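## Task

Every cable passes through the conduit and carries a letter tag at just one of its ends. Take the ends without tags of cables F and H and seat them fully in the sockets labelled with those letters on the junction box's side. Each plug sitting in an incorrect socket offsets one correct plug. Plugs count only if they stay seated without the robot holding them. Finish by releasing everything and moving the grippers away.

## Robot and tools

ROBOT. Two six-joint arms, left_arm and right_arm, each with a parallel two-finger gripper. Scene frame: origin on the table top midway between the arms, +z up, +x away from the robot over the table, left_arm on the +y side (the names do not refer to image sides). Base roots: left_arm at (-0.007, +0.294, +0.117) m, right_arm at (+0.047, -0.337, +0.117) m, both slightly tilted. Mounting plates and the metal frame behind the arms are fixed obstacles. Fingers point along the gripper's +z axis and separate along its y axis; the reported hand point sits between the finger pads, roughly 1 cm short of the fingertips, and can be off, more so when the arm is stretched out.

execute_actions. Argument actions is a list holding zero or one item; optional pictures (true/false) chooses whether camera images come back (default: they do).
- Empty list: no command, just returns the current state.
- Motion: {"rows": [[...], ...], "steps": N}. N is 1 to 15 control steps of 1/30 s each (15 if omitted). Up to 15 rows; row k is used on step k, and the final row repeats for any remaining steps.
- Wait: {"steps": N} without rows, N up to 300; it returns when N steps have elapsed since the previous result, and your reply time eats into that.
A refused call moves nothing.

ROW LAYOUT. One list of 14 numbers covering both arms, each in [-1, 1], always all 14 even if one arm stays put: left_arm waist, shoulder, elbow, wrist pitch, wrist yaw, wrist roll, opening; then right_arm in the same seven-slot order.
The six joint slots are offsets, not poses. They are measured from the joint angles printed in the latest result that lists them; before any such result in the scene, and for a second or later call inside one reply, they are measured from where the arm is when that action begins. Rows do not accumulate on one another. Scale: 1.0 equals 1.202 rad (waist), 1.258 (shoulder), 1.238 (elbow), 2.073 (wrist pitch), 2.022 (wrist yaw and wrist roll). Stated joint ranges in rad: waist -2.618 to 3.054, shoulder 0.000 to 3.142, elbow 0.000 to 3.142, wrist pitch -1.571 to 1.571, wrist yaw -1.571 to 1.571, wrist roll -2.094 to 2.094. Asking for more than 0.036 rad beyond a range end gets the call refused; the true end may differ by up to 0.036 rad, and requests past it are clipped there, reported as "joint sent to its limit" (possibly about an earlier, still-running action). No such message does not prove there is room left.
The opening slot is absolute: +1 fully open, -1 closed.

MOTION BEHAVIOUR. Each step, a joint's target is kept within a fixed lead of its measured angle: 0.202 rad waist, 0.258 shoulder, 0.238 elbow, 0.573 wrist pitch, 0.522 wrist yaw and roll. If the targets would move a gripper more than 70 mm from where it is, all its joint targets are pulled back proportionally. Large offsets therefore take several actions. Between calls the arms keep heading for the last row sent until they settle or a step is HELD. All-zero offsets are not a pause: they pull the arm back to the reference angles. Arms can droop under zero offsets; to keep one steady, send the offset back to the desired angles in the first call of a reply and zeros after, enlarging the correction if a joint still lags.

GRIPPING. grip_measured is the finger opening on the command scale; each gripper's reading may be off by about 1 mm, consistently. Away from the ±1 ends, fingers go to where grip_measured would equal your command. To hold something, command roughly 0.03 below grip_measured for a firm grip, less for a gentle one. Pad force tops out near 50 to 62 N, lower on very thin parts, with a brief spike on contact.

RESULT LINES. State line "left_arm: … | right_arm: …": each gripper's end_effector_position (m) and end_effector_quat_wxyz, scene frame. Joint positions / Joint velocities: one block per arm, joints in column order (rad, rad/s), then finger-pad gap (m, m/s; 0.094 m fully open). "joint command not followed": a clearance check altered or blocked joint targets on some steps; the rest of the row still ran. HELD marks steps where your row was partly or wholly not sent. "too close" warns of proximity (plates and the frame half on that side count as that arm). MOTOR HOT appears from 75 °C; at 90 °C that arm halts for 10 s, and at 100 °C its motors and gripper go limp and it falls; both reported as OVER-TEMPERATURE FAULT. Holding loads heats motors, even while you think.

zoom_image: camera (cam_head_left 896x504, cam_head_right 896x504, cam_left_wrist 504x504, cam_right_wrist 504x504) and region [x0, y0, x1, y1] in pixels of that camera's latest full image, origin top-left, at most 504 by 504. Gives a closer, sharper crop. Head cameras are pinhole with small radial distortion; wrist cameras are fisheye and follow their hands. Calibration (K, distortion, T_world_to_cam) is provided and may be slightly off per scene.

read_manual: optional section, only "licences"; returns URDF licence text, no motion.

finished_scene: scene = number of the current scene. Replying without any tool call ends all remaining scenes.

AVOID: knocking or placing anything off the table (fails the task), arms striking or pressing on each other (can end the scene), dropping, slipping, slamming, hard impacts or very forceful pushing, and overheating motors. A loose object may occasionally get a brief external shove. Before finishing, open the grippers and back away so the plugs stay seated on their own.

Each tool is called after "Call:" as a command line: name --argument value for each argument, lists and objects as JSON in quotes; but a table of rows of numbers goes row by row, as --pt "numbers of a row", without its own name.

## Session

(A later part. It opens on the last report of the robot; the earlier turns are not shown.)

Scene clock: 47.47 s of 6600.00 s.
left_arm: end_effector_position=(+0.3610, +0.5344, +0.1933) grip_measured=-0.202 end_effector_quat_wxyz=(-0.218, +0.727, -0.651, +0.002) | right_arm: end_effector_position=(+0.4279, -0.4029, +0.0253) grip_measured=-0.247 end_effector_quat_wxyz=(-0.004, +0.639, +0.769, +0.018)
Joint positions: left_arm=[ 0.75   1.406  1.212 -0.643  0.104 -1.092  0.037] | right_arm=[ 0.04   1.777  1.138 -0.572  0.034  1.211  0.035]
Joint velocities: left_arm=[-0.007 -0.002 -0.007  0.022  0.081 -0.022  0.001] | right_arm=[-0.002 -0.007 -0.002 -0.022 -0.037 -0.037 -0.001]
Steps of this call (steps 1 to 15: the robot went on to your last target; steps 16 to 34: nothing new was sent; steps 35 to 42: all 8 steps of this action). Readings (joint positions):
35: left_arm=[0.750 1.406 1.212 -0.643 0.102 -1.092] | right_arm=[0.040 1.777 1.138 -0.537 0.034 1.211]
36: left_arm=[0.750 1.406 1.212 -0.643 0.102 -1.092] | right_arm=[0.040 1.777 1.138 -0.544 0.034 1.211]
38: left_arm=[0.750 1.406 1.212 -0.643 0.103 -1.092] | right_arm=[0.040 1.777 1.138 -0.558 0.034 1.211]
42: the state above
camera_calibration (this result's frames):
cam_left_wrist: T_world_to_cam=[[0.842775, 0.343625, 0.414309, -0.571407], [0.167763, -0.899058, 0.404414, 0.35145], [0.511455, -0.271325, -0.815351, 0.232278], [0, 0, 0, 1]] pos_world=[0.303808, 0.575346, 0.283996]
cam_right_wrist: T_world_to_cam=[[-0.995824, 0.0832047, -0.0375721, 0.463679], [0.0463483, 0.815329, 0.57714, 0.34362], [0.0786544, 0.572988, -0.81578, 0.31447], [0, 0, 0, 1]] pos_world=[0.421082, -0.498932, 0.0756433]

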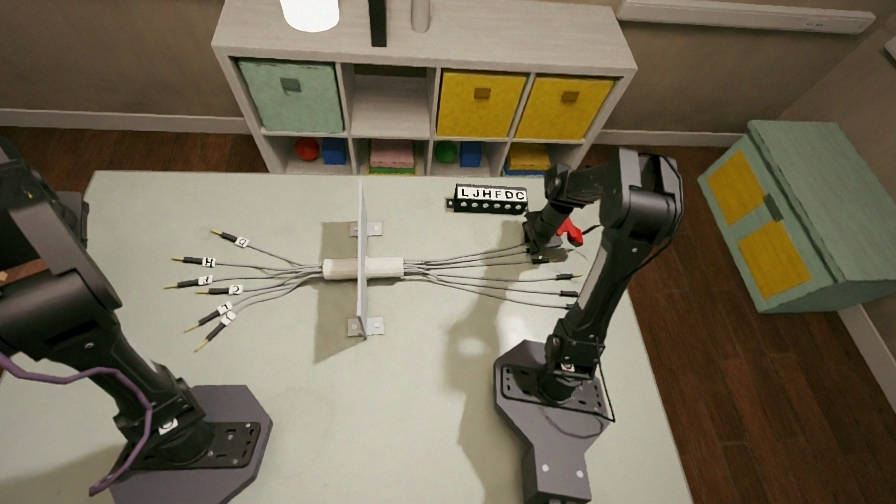

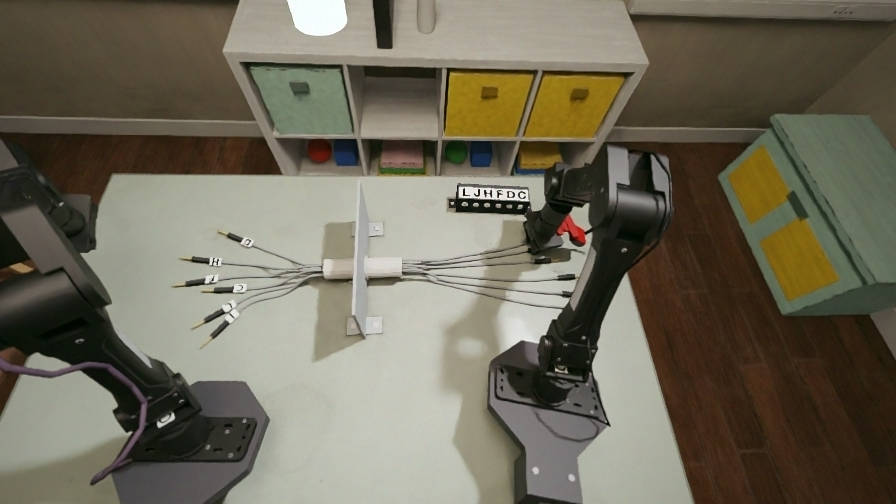

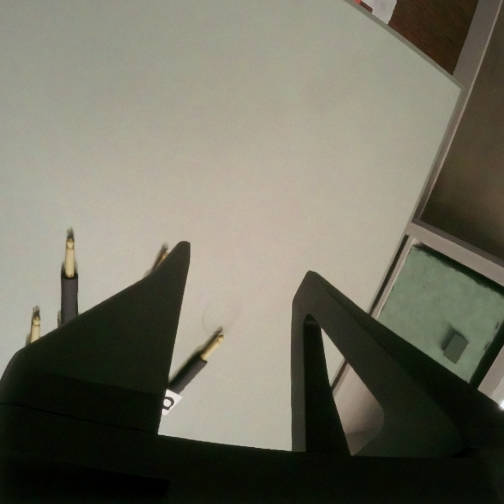

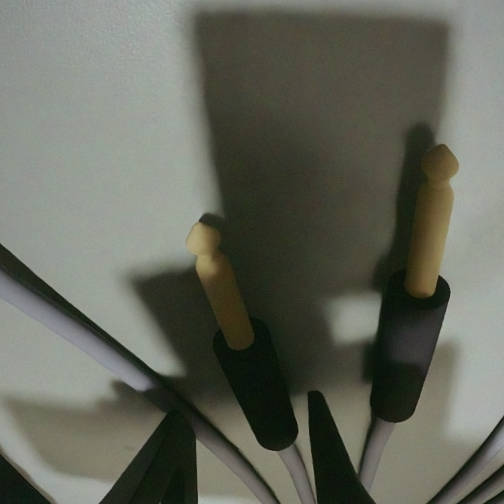

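Call:
execute_actions --actions '[{"rows":[[0,0,0,0,0,0,-0.2,0,0.02,0,0,0,0,-0.3],[0,0,0,0,0,0,-0.2,0,0.035,0,0,0,0,-0.3]],"steps":10}]'

Scene clock: 48.67 s of 6600.00 s.
left_arm: end_effector_position=(+0.3613, +0.5341, +0.1933) grip_measured=-0.202 end_effector_quat_wxyz=(-0.218, +0.727, -0.651, +0.004) | right_arm: end_effector_position=(+0.4231, -0.4022, +0.0188) grip_measured=-0.297 end_effector_quat_wxyz=(-0.013, +0.638, +0.770, +0.011)
Joint positions: left_arm=[ 0.75   1.406  1.212 -0.643  0.106 -1.092  0.037] | right_arm=[ 0.04   1.797  1.138 -0.575  0.037  1.211  0.033]
Joint velocities: left_arm=[ 0.012 -0.017 -0.002  0.022 -0.007  0.051 -0.002] | right_arm=[-0.002 -0.002 -0.012  0.037  0.051  0.022 -0.001]
Steps of this call (steps 1 to 15: the robot went on to your last target; steps 16 to 26: nothing new was sent; steps 27 to 36: all 10 steps of this action). Readings (joint positions):
27: left_arm=[0.750 1.406 1.212 -0.643 0.105 -1.092] | right_arm=[0.040 1.778 1.138 -0.578 0.034 1.211]
28: left_arm=[0.750 1.406 1.212 -0.643 0.105 -1.092] | right_arm=[0.040 1.782 1.138 -0.578 0.034 1.211]
30: left_arm=[0.750 1.406 1.212 -0.643 0.105 -1.092] | right_arm=[0.040 1.783 1.138 -0.580 0.038 1.211]
34: left_arm=[0.750 1.406 1.212 -0.643 0.106 -1.092] | right_arm=[0.040 1.797 1.138 -0.578 0.037 1.211]
36: the state above
camera_calibration (this result's frames):
cam_left_wrist: T_world_to_cam=[[0.842639, 0.343556, 0.414643, -0.571451], [0.166459, -0.898503, 0.406183, 0.350961], [0.512105, -0.273244, -0.814301, 0.232623], [0, 0, 0, 1]] pos_world=[0.303978, 0.575228, 0.283819]
cam_right_wrist: T_world_to_cam=[[-0.996561, 0.0816434, -0.0141827, 0.457908], [0.0585458, 0.814816, 0.576756, 0.341662], [0.0586446, 0.573942, -0.816793, 0.317938], [0, 0, 0, 1]] pos_world=[0.417685, -0.498255, 0.0691281]

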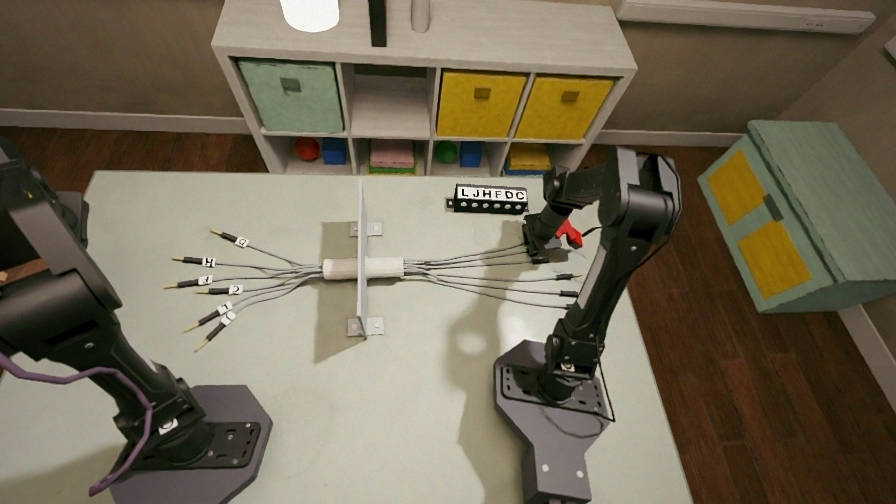

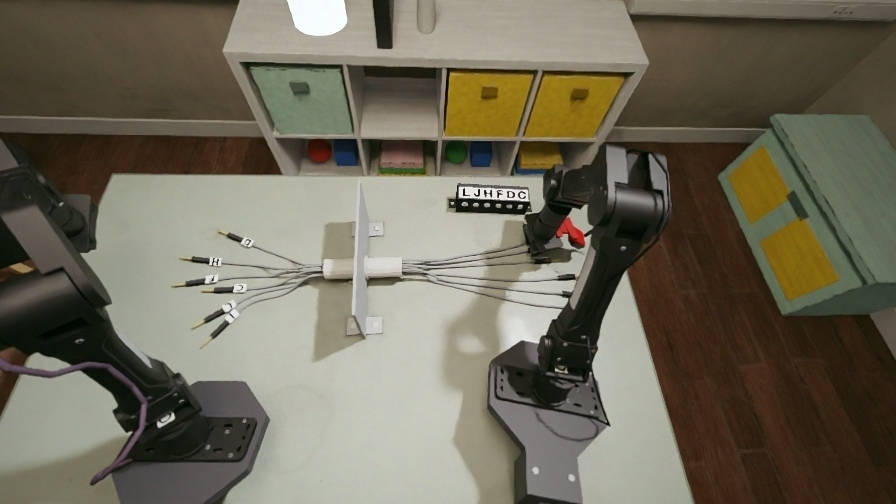

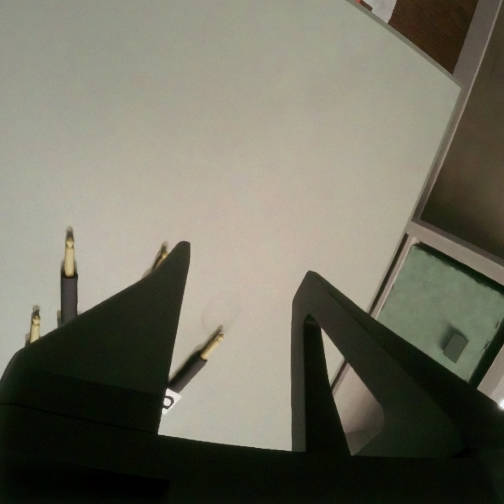

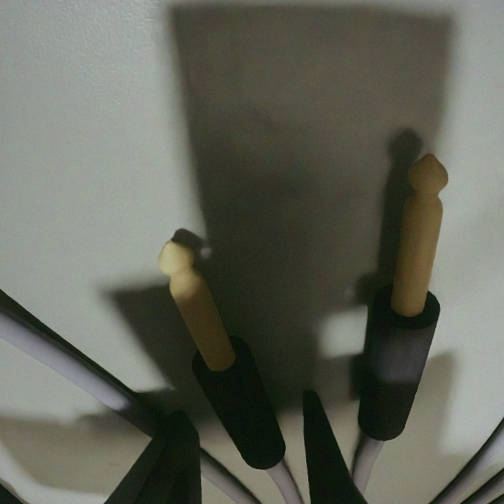

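Call:
execute_actions --actions '[{"rows":[[0,0,0,0,0,0,-0.2,0,0.012,0,0.012,0,-0.085,-0.3],[0,0,0,0,0,0,-0.2,0,0.012,0,0.012,0,-0.085,-0.3],[0,0,0,0,0,0,-0.2,0,0.012,0,0.012,0,-0.085,-0.3],[0,0,0,0,0,0,-0.2,0,0.028,0,0.012,0,-0.085,-0.3]],"steps":12}]'

Scene clock: 49.90 s of 6600.00 s.
left_arm: end_effector_position=(+0.3615, +0.5337, +0.1932) grip_measured=-0.202 end_effector_quat_wxyz=(-0.218, +0.727, -0.652, +0.005) | right_arm: end_effector_position=(+0.4233, -0.4046, +0.0187) grip_measured=-0.297 end_effector_quat_wxyz=(-0.008, +0.580, +0.815, +0.006)
Joint positions: left_arm=[ 0.75   1.406  1.212 -0.643  0.109 -1.092  0.037] | right_arm=[ 0.04   1.797  1.138 -0.572  0.051  1.062  0.033]
Joint velocities: left_arm=[ 0.002  0.007 -0.007  0.022  0.037 -0.007 -0.   ] | right_arm=[ 0.002  0.002  0.007  0.022 -0.037 -0.022 -0.001]
Steps of this call (steps 1 to 15: the robot went on to your last target; steps 16 to 25: nothing new was sent; steps 26 to 37: all 12 steps of this action). Readings (joint positions):
26: left_arm=[0.750 1.406 1.212 -0.643 0.107 -1.092] | right_arm=[0.040 1.797 1.138 -0.574 0.038 1.189]
27: left_arm=[0.750 1.406 1.212 -0.643 0.107 -1.092] | right_arm=[0.040 1.797 1.138 -0.573 0.041 1.161]
29: left_arm=[0.750 1.406 1.212 -0.643 0.108 -1.092] | right_arm=[0.040 1.797 1.138 -0.573 0.045 1.121]
33: left_arm=[0.750 1.406 1.212 -0.643 0.108 -1.092] | right_arm=[0.040 1.797 1.138 -0.572 0.049 1.079]
37: the state above
camera_calibration (this result's frames):
cam_left_wrist: T_world_to_cam=[[0.842479, 0.343477, 0.415033, -0.571502], [0.164937, -0.897849, 0.408243, 0.350389], [0.512859, -0.275482, -0.813071, 0.233024], [0, 0, 0, 1]] pos_world=[0.304178, 0.575088, 0.283613]
cam_right_wrist: T_world_to_cam=[[-0.997607, -0.0667338, -0.0180853, 0.398729], [-0.0652222, 0.821489, 0.566482, 0.398961], [-0.0229466, 0.566306, -0.823876, 0.350855], [0, 0, 0, 1]] pos_world=[0.431847, -0.499825, 0.0702682]

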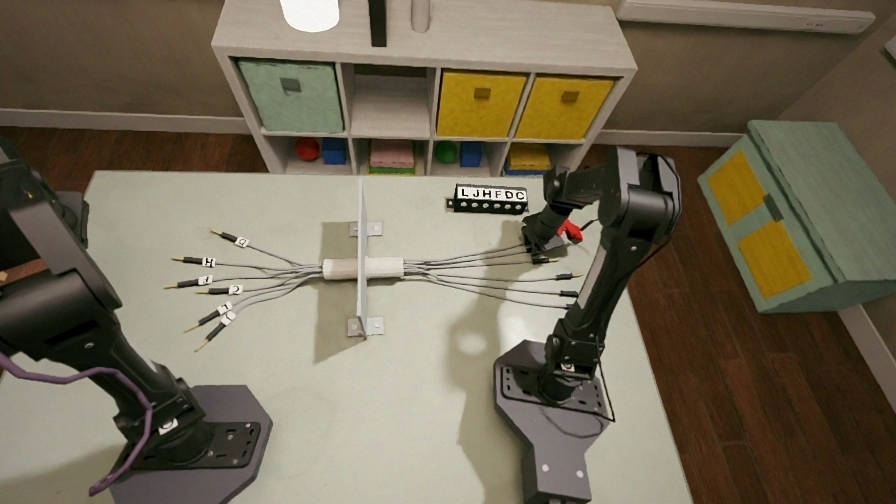

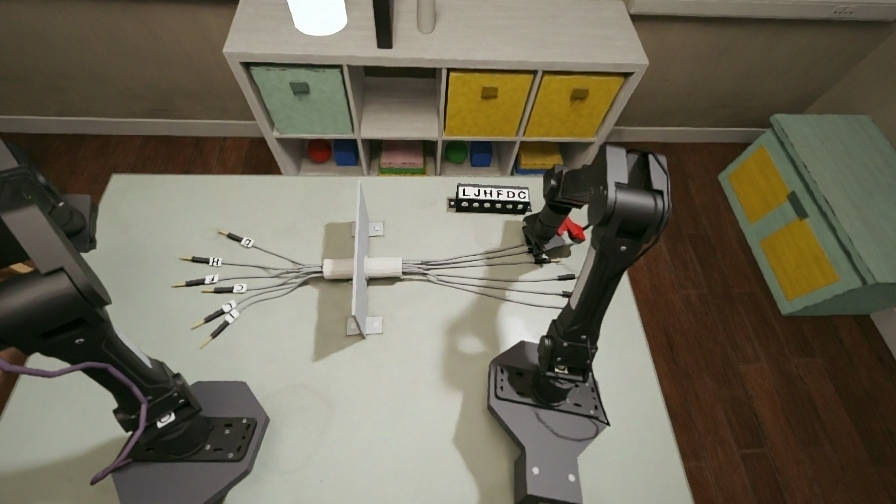

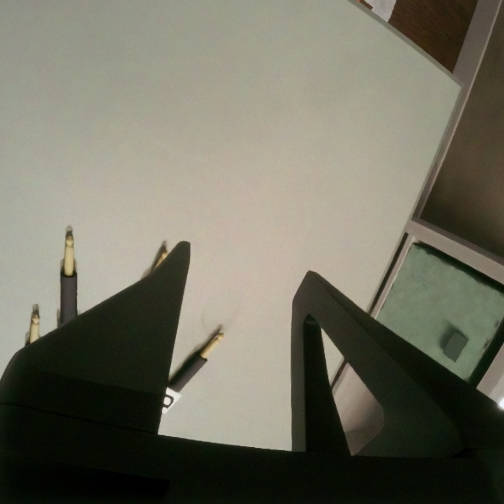

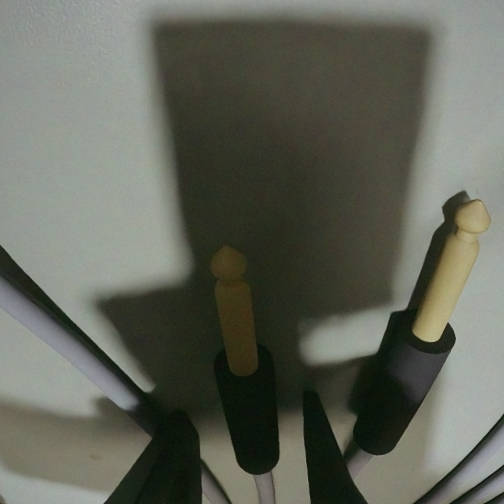

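Call:
execute_actions --actions '[{"rows":[[0,0,0,0,0,0,-0.2,0,-0.01,0,0,0,0,-0.55],[0,0,0,0,0,0,-0.2,0,-0.01,0,0,0,0,-0.55],[0,0,0,0,0,0,-0.2,0,-0.01,0,0,0,0,-0.55],[0,0,0,0,0,0,-0.2,0,-0.01,0,0,0,0,-0.55],[0,0,0,0,0,0,-0.2,0,0.03,0,0,0,0,-0.55]],"steps":13}]'

Scene clock: 51.20 s of 6600.00 s.
left_arm: end_effector_position=(+0.3618, +0.5333, +0.1932) grip_measured=-0.202 end_effector_quat_wxyz=(-0.217, +0.726, -0.652, +0.006) | right_arm: end_effector_position=(+0.4256, -0.4041, +0.0187) grip_measured=-0.547 end_effector_quat_wxyz=(-0.006, +0.576, +0.818, +0.010)
Joint positions: left_arm=[ 0.75   1.406  1.212 -0.643  0.112 -1.092  0.037] | right_arm=[ 0.04   1.797  1.138 -0.563  0.045  1.052  0.021]
Joint velocities: left_arm=[-0.007 -0.002  0.002 -0.022 -0.051 -0.007 -0.001] | right_arm=[ 0.007 -0.002  0.012  0.051  0.066 -0.051 -0.   ]
Steps of this call (steps 1 to 26: the robot went on to your last target; steps 27 to 39: all 13 steps of this action). Readings (joint positions):
27: left_arm=[0.750 1.406 1.212 -0.643 0.109 -1.092] | right_arm=[0.040 1.797 1.138 -0.570 0.051 1.051]
28: left_arm=[0.750 1.406 1.212 -0.643 0.110 -1.092] | right_arm=[0.040 1.797 1.138 -0.566 0.048 1.051]
30: left_arm=[0.750 1.406 1.212 -0.643 0.110 -1.092] | right_arm=[0.040 1.797 1.138 -0.563 0.045 1.052]
34: left_arm=[0.750 1.406 1.212 -0.643 0.111 -1.092] | right_arm=[0.040 1.797 1.138 -0.563 0.045 1.052]
39: the state above
camera_calibration (this result's frames):
cam_left_wrist: T_world_to_cam=[[0.842319, 0.343399, 0.415423, -0.571553], [0.163413, -0.89719, 0.4103, 0.349817], [0.51361, -0.277717, -0.811836, 0.233423], [0, 0, 0, 1]] pos_world=[0.304377, 0.574948, 0.283408]
cam_right_wrist: T_world_to_cam=[[-0.99669, -0.0762868, -0.0280919, 0.39701], [-0.0786939, 0.818661, 0.56886, 0.403196], [-0.0203987, 0.569188, -0.821955, 0.350641], [0, 0, 0, 1]] pos_world=[0.434578, -0.499374, 0.0700016]

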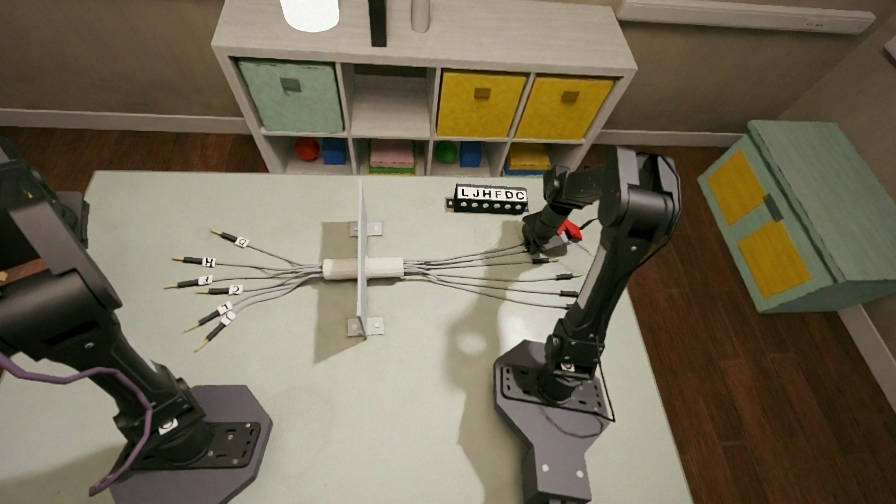

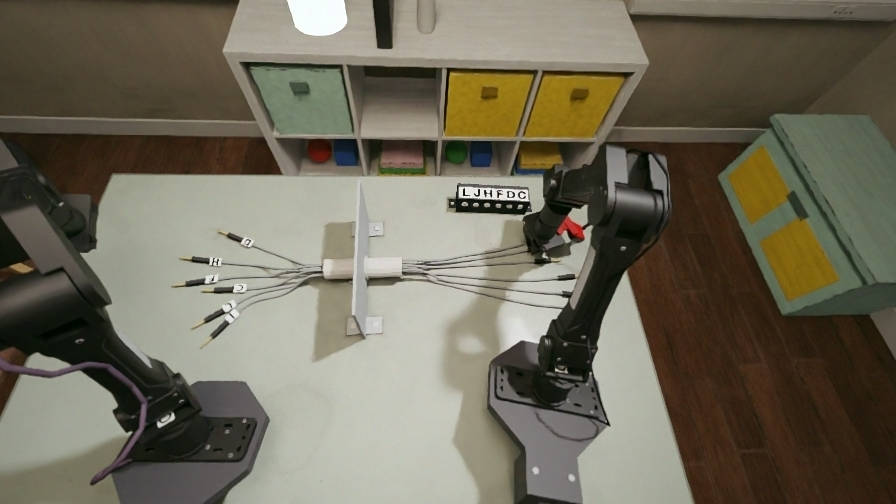

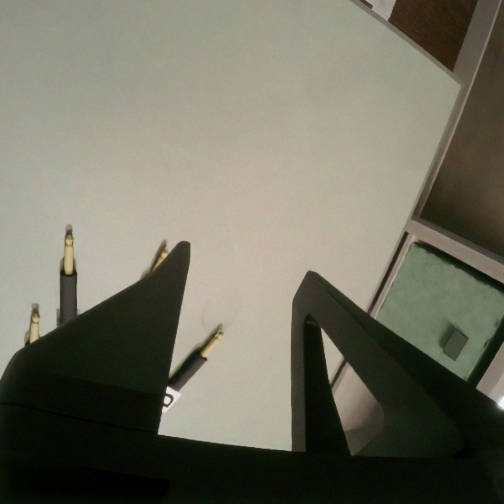

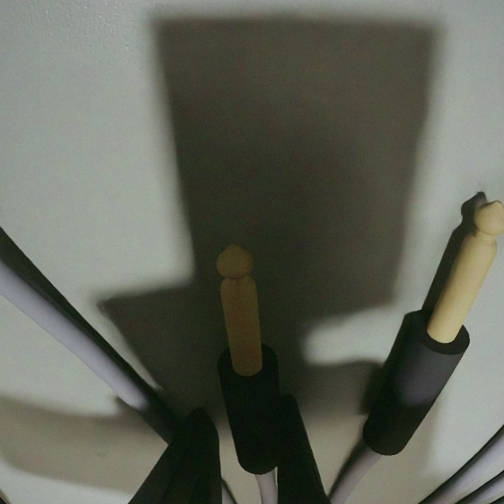

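Call:
execute_actions --actions '[{"rows":[[0,0,0,0,0,0,-0.2,0,0,0,0,0,0,-0.82]],"steps":8}]' --pictures false

Call:
execute_actions --actions '[{"rows":[[0,0,0,0,0,0,-0.2,0,-0.04,0,0,0,0,-0.82],[0,0,0,0,0,0,-0.2,0,-0.08,0.02,0,0,0,-0.82]],"steps":12}]'

Scene clock: 52.57 s of 6600.00 s.
left_arm: end_effector_position=(+0.3620, +0.5330, +0.1932) grip_measured=-0.202 end_effector_quat_wxyz=(-0.217, +0.726, -0.652, +0.007) | right_arm: end_effector_position=(+0.4259, -0.4039, +0.0187) grip_measured=-0.768 end_effector_quat_wxyz=(-0.005, +0.576, +0.818, +0.011)
Joint positions: left_arm=[ 0.75   1.406  1.212 -0.643  0.113 -1.092  0.037] | right_arm=[ 0.04   1.797  1.138 -0.562  0.044  1.052  0.011]
Joint velocities: left_arm=[-0.002  0.002  0.027  0.007  0.066  0.051 -0.001] | right_arm=[ 0.007  0.002 -0.007 -0.022 -0.007  0.007  0.001]
Steps of this call (steps 1 to 15: the robot went on to your last target; steps 16 to 33: nothing new was sent; steps 34 to 41: all 8 steps of this action). Readings (joint positions):
34: left_arm=[0.750 1.406 1.212 -0.643 0.112 -1.092] | right_arm=[0.040 1.797 1.138 -0.563 0.045 1.052]
35: left_arm=[0.750 1.406 1.212 -0.643 0.112 -1.092] | right_arm=[0.040 1.797 1.138 -0.563 0.044 1.052]
37: left_arm=[0.750 1.406 1.212 -0.643 0.113 -1.092] | right_arm=[0.040 1.797 1.138 -0.562 0.044 1.052]
41: the state above

Scene clock: 52.97 s of 6600.00 s.
left_arm: end_effector_position=(+0.3623, +0.5326, +0.1931) grip_measured=-0.202 end_effector_quat_wxyz=(-0.217, +0.726, -0.652, +0.008) | right_arm: end_effector_position=(+0.4396, -0.4077, +0.0447) grip_measured=-0.768 end_effector_quat_wxyz=(+0.028, +0.577, +0.816, +0.028)
Joint positions: left_arm=[ 0.75   1.406  1.212 -0.643  0.116 -1.092  0.037] | right_arm=[ 0.04   1.719  1.138 -0.565  0.041  1.052  0.011]
Joint velocities: left_arm=[ 0.022 -0.017 -0.012  0.007  0.007  0.007  0.001] | right_arm=[-0.002 -0.002  0.002  0.022 -0.022 -0.022 -0.001]
Steps of this call (steps 1 to 12: all 12 steps of this action). Readings (joint positions):
1: left_arm=[0.750 1.406 1.212 -0.643 0.114 -1.092] | right_arm=[0.040 1.795 1.138 -0.562 0.044 1.052]
2: left_arm=[0.750 1.406 1.212 -0.643 0.114 -1.092] | right_arm=[0.040 1.789 1.138 -0.563 0.044 1.052]
4: left_arm=[0.750 1.406 1.212 -0.643 0.115 -1.092] | right_arm=[0.040 1.764 1.138 -0.566 0.042 1.052]
8: left_arm=[0.750 1.406 1.212 -0.643 0.116 -1.092] | right_arm=[0.040 1.721 1.138 -0.565 0.041 1.052]
12: the state above
camera_calibration (this result's frames):
cam_left_wrist: T_world_to_cam=[[0.842043, 0.343267, 0.416092, -0.571641], [0.160796, -0.896047, 0.413818, 0.348833], [0.514887, -0.281547, -0.809705, 0.234103], [0, 0, 0, 1]] pos_world=[0.304718, 0.574707, 0.283057]
cam_right_wrist: T_world_to_cam=[[-0.992084, -0.0718357, -0.102997, 0.414563], [-0.117173, 0.824528, 0.553556, 0.412423], [0.0451589, 0.561242, -0.826419, 0.342513], [0, 0, 0, 1]] pos_world=[0.444139, -0.502507, 0.0974585]

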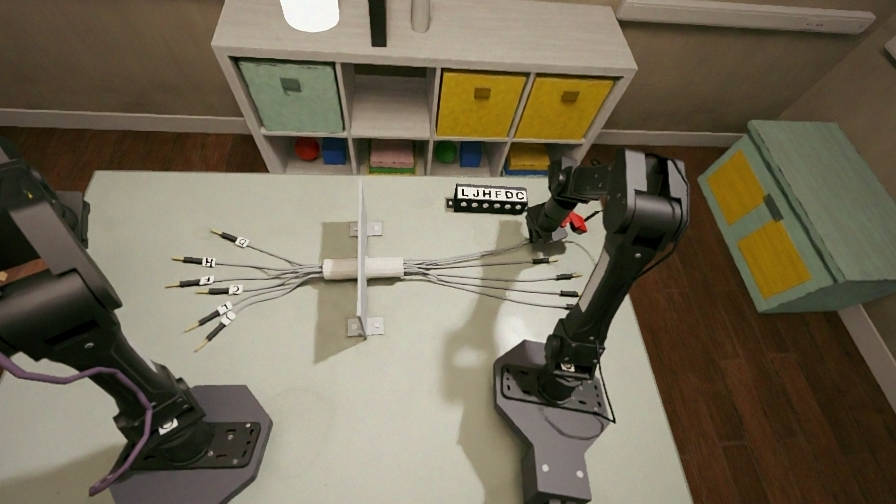

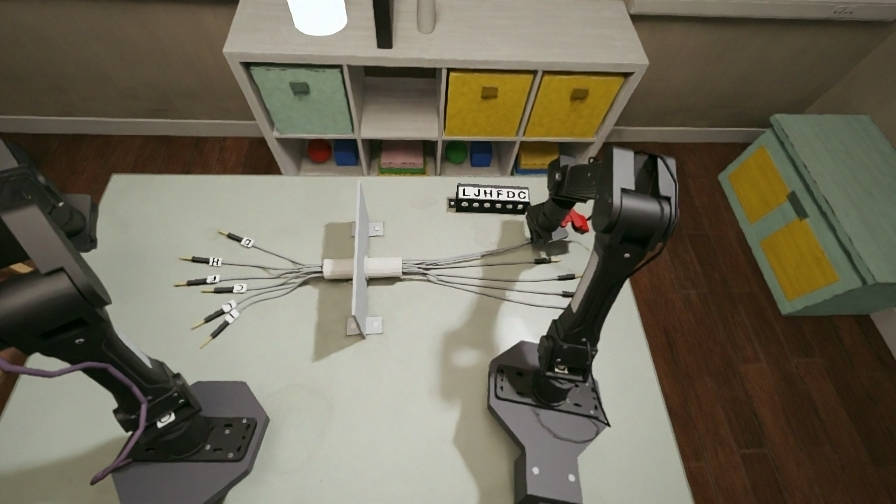

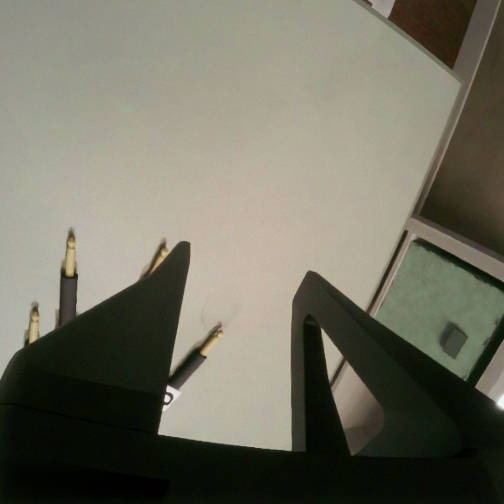

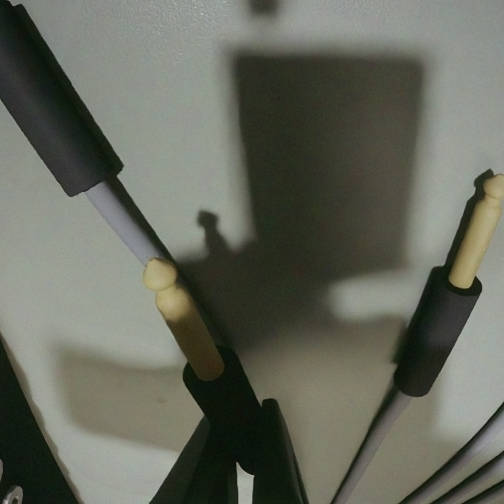

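Call:
execute_actions --actions '[{"rows":[[0,0,0,0,0,0,-0.2,0,0,0,0,0,0,-0.9]],"steps":10}]'

Call:
zoom_image --camera "cam_head_right" --region '[480,190,620,290]'

Scene clock: 54.90 s of 6600.00 s.
left_arm: end_effector_position=(+0.3625, +0.5323, +0.1931) grip_measured=-0.202 end_effector_quat_wxyz=(-0.217, +0.726, -0.652, +0.009) | right_arm: end_effector_position=(+0.4396, -0.4075, +0.0447) grip_measured=-0.768 end_effector_quat_wxyz=(+0.028, +0.577, +0.816, +0.029)
Joint positions: left_arm=[ 0.75   1.406  1.212 -0.643  0.118 -1.092  0.037] | right_arm=[ 0.04   1.719  1.138 -0.565  0.04   1.052  0.011]
Joint velocities: left_arm=[ 0.007  0.002 -0.007  0.022  0.051 -0.051  0.   ] | right_arm=[-0.007  0.002  0.007 -0.066 -0.051  0.007 -0.   ]
Steps of this call (steps 1 to 15: the robot went on to your last target; steps 16 to 48: nothing new was sent; steps 49 to 58: all 10 steps of this action). Readings (joint positions):
49: left_arm=[0.750 1.406 1.212 -0.643 0.116 -1.092] | right_arm=[0.040 1.719 1.138 -0.565 0.041 1.052]
50: left_arm=[0.750 1.406 1.212 -0.643 0.117 -1.092] | right_arm=[0.040 1.719 1.138 -0.565 0.041 1.052]
52: left_arm=[0.750 1.406 1.212 -0.643 0.117 -1.092] | right_arm=[0.040 1.719 1.138 -0.565 0.040 1.052]
56: left_arm=[0.750 1.406 1.212 -0.643 0.118 -1.092] | right_arm=[0.040 1.719 1.138 -0.565 0.040 1.052]
58: the state above
camera_calibration (this result's frames):
cam_left_wrist: T_world_to_cam=[[0.841927, 0.343212, 0.41637, -0.571678], [0.159703, -0.895565, 0.415281, 0.348422], [0.515416, -0.28314, -0.808813, 0.234386], [0, 0, 0, 1]] pos_world=[0.304861, 0.574606, 0.282911]
cam_right_wrist: T_world_to_cam=[[-0.992057, -0.0718052, -0.10328, 0.414627], [-0.117357, 0.823896, 0.554457, 0.412042], [0.0452794, 0.562174, -0.825779, 0.342701], [0, 0, 0, 1]] pos_world=[0.444173, -0.502365, 0.0973585]

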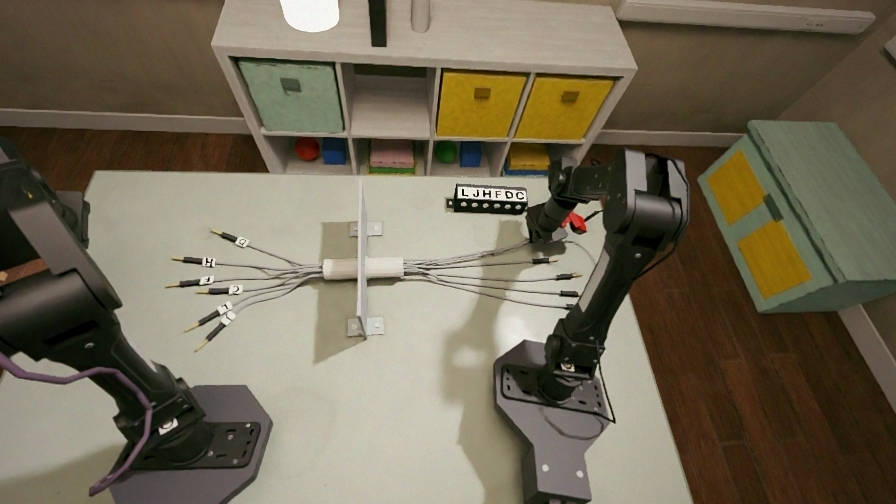

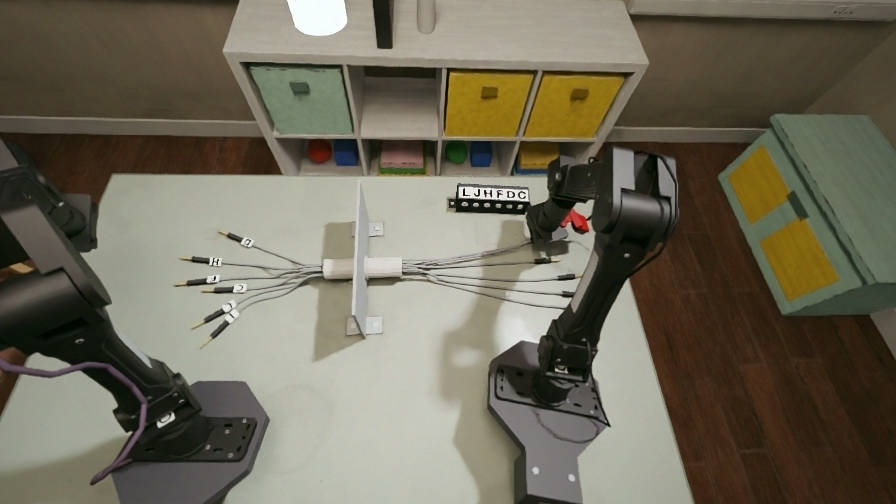

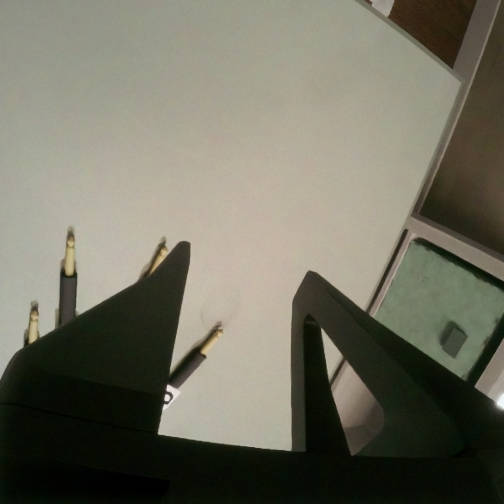

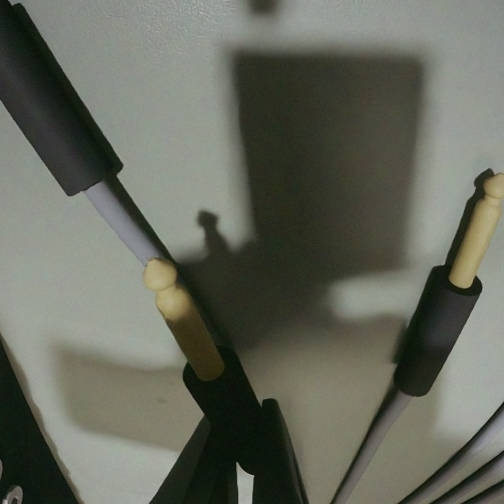

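Region (480, 190, 620, 290) of cam_head_right's 896x504 image, scaled by 3.600, with more detail than that image has; it fills the top 360 rows of this view, and the rest is white.

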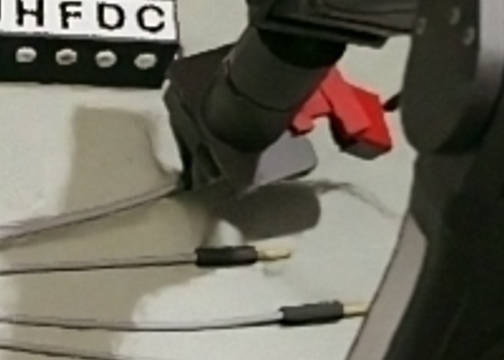

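Call:
execute_actions --actions '[{"rows":[[0,0,0,0,0,0,-0.2,0.02,0,0.03,-0.01,0,-0.07,-0.85],[0,0,0,0,0,0,-0.2,0.04,0.01,0.05,-0.02,0,-0.14,-0.85],[0,0,0,0,0,0,-0.2,0.06,0.03,0.08,-0.03,0,-0.21,-0.85],[0,0,0,0,0,0,-0.2,0.08,0.045,0.1,-0.04,0,-0.28,-0.85],[0,0,0,0,0,0,-0.2,0.1,0.06,0.12,-0.05,0,-0.35,-0.85],[0,0,0,0,0,0,-0.2,0.12,0.075,0.14,-0.06,0,-0.41,-0.85],[0,0,0,0,0,0,-0.2,0.14,0.09,0.16,-0.07,0,-0.475,-0.85],[0,0,0,0,0,0,-0.2,0.16,0.105,0.175,-0.08,0,-0.475,-0.85],[0,0,0,0,0,0,-0.2,0.172,0.117,0.183,-0.08,0,-0.475,-0.85]]}]'

Scene clock: 59.30 s of 6600.00 s.
left_arm: end_effector_position=(+0.3627, +0.5319, +0.1930) grip_measured=-0.202 end_effector_quat_wxyz=(-0.216, +0.726, -0.653, +0.010) | right_arm: end_effector_position=(+0.4685, -0.3220, +0.0424) grip_measured=-0.768 end_effector_quat_wxyz=(+0.004, +0.077, +0.996, +0.050)
Joint positions: left_arm=[ 0.75   1.406  1.212 -0.643  0.121 -1.092  0.037] | right_arm=[ 0.251  1.866  1.338 -0.696  0.039  0.178  0.011]
Joint velocities: left_arm=[ 0.007 -0.002  0.002 -0.037 -0.007 -0.081 -0.   ] | right_arm=[-0.066  0.037 -0.007 -0.11  -0.037 -0.476 -0.   ]
Steps of this call (steps 1 to 15: the robot went on to your last target; steps 16 to 90: nothing new was sent; then 0.90 s passed at rest; steps 91 to 105: all 15 steps of this action). Readings (joint positions):
91: left_arm=[0.750 1.406 1.212 -0.643 0.119 -1.092] | right_arm=[0.041 1.719 1.138 -0.566 0.040 1.034]
92: left_arm=[0.750 1.406 1.212 -0.643 0.119 -1.092] | right_arm=[0.045 1.720 1.143 -0.573 0.041 0.992]
94: left_arm=[0.750 1.406 1.212 -0.643 0.120 -1.092] | right_arm=[0.067 1.737 1.178 -0.604 0.043 0.852]
98: left_arm=[0.750 1.406 1.212 -0.643 0.120 -1.092] | right_arm=[0.164 1.807 1.291 -0.645 0.046 0.476]
105: the state above
camera_calibration (this result's frames):
cam_left_wrist: T_world_to_cam=[[0.841765, 0.343138, 0.41676, -0.57173], [0.158172, -0.894886, 0.417326, 0.347846], [0.516153, -0.28537, -0.807558, 0.23478], [0, 0, 0, 1]] pos_world=[0.305061, 0.574464, 0.282707]
cam_right_wrist: T_world_to_cam=[[-0.407949, -0.904976, -0.120815, -0.0919935], [-0.775709, 0.273767, 0.568618, 0.477029], [-0.481511, 0.325684, -0.813681, 0.461524], [0, 0, 0, 1]] pos_world=[0.554736, -0.364157, 0.0931716]

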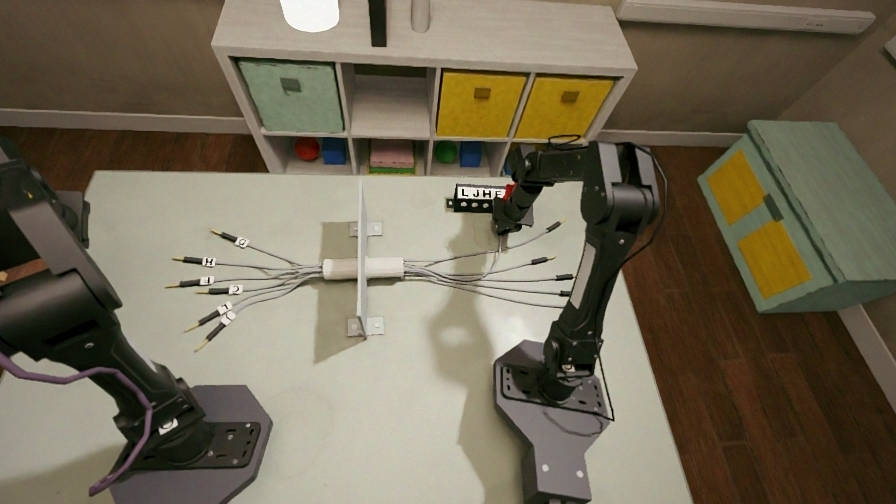

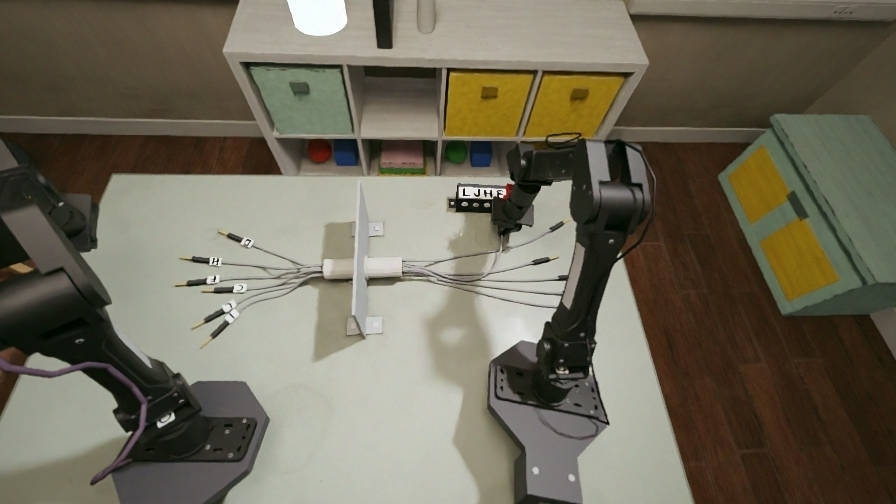

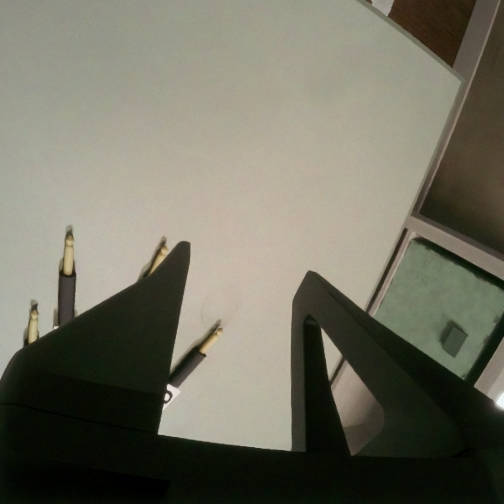

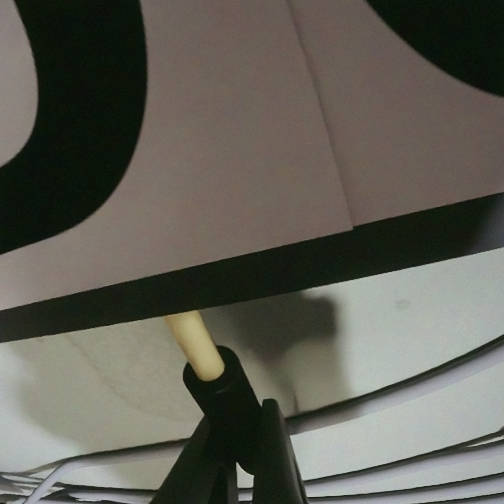

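Call:
execute_actions --actions '[{"rows":[[0,0,0,0,0,0,-0.2,-0.02,-0.02,-0.01,-0.01,-0.03,-0.03,-0.85],[0,0,0,0,0,0,-0.2,-0.04,-0.03,-0.01,-0.01,-0.06,-0.06,-0.85],[0,0,0,0,0,0,-0.2,-0.06,-0.03,-0.01,-0.01,-0.09,-0.09,-0.85],[0,0,0,0,0,0,-0.2,-0.08,-0.03,-0.01,-0.01,-0.12,-0.12,-0.85],[0,0,0,0,0,0,-0.2,-0.1,-0.03,-0.01,-0.01,-0.145,-0.14,-0.85],[0,0,0,0,0,0,-0.2,-0.12,-0.03,-0.01,-0.01,-0.17,-0.14,-0.85],[0,0,0,0,0,0,-0.2,-0.14,-0.03,-0.01,-0.01,-0.195,-0.14,-0.85],[0,0,0,0,0,0,-0.2,-0.16,-0.03,-0.01,-0.01,-0.22,-0.14,-0.85],[0,0,0,0,0,0,-0.2,-0.18,-0.02,-0.01,-0.01,-0.24,-0.14,-0.85],[0,0,0,0,0,0,-0.2,-0.192,0,-0.01,-0.01,-0.255,-0.14,-0.85],[0,0,0,0,0,0,-0.2,-0.192,0.02,-0.01,-0.01,-0.255,-0.14,-0.85]]}]'

Call:
zoom_image --camera "cam_head_left" --region '[440,170,580,270]'

Scene clock: 65.63 s of 6600.00 s.
left_arm: end_effector_position=(+0.3630, +0.5316, +0.1930) grip_measured=-0.202 end_effector_quat_wxyz=(-0.216, +0.726, -0.653, +0.011) | right_arm: end_effector_position=(+0.4672, -0.3481, +0.0457) grip_measured=-0.768 end_effector_quat_wxyz=(+0.015, +0.063, +0.972, +0.225)
Joint positions: left_arm=[ 0.75   1.406  1.212 -0.643  0.123 -1.092  0.037] | right_arm=[ 0.01   1.88   1.338 -0.712 -0.395 -0.08   0.011]
Joint velocities: left_arm=[ 0.022 -0.002  0.002  0.007  0.007 -0.051  0.001] | right_arm=[-0.066 -0.002 -0.017  0.007 -0.33  -0.007 -0.002]
Steps of this call (steps 1 to 30: the robot went on to your last target; steps 31 to 90: nothing new was sent; then 2.83 s passed at rest; steps 91 to 105: all 15 steps of this action). Readings (joint positions):
91: left_arm=[0.750 1.406 1.212 -0.643 0.121 -1.092] | right_arm=[0.250 1.866 1.338 -0.716 0.033 0.103]
92: left_arm=[0.750 1.406 1.212 -0.643 0.121 -1.092] | right_arm=[0.245 1.866 1.338 -0.716 0.014 0.098]
94: left_arm=[0.750 1.406 1.212 -0.643 0.122 -1.092] | right_arm=[0.219 1.866 1.338 -0.716 -0.048 0.059]
98: left_arm=[0.750 1.406 1.212 -0.643 0.123 -1.092] | right_arm=[0.121 1.862 1.338 -0.715 -0.213 -0.036]
105: the state above
camera_calibration (this result's frames):
cam_left_wrist: T_world_to_cam=[[0.841625, 0.343074, 0.417094, -0.571775], [0.156859, -0.894299, 0.419077, 0.347352], [0.516781, -0.28728, -0.806478, 0.235116], [0, 0, 0, 1]] pos_world=[0.305232, 0.574341, 0.282533]
cam_right_wrist: T_world_to_cam=[[-0.372024, -0.814784, -0.444663, -0.0864033], [-0.809263, 0.0500741, 0.585309, 0.41834], [-0.454634, 0.577598, -0.678003, 0.541033], [0, 0, 0, 1]] pos_world=[0.552375, -0.403848, 0.0835439]

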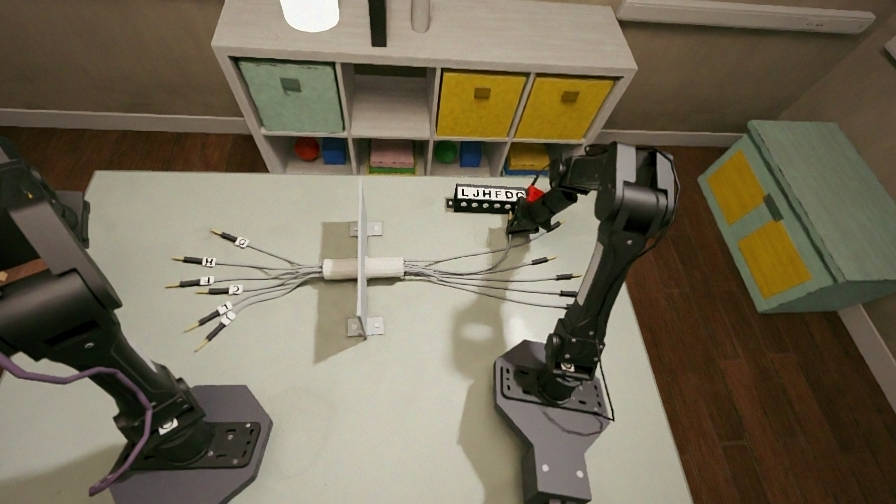

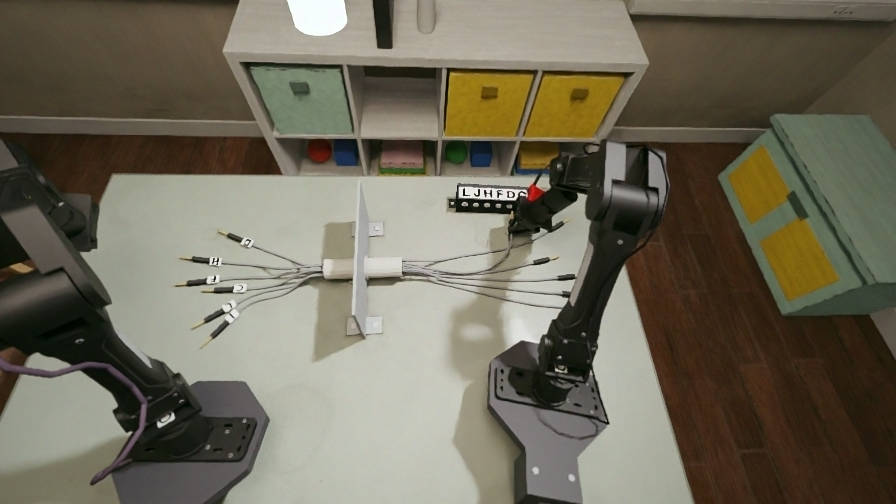

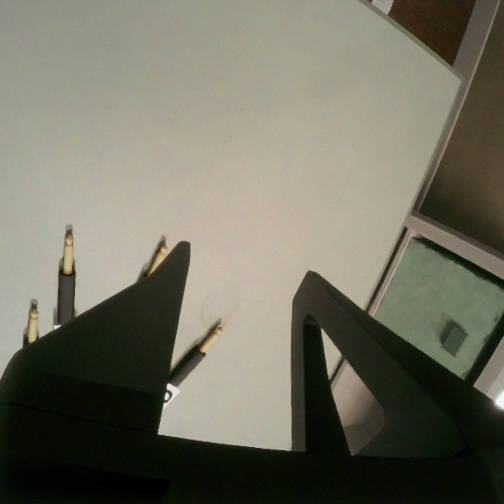

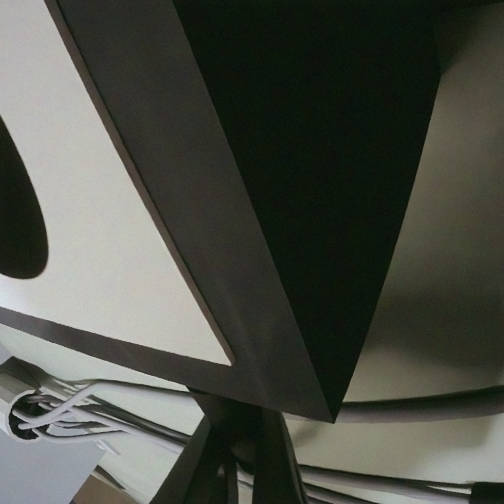

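Region (440, 170, 580, 270) of cam_head_left's 896x504 image, scaled by 3.600, with more detail than that image has; it fills the top 360 rows of this view, and the rest is white.

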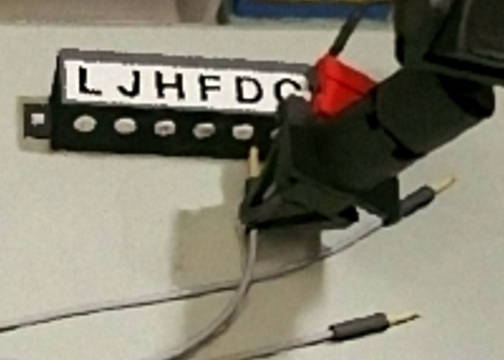

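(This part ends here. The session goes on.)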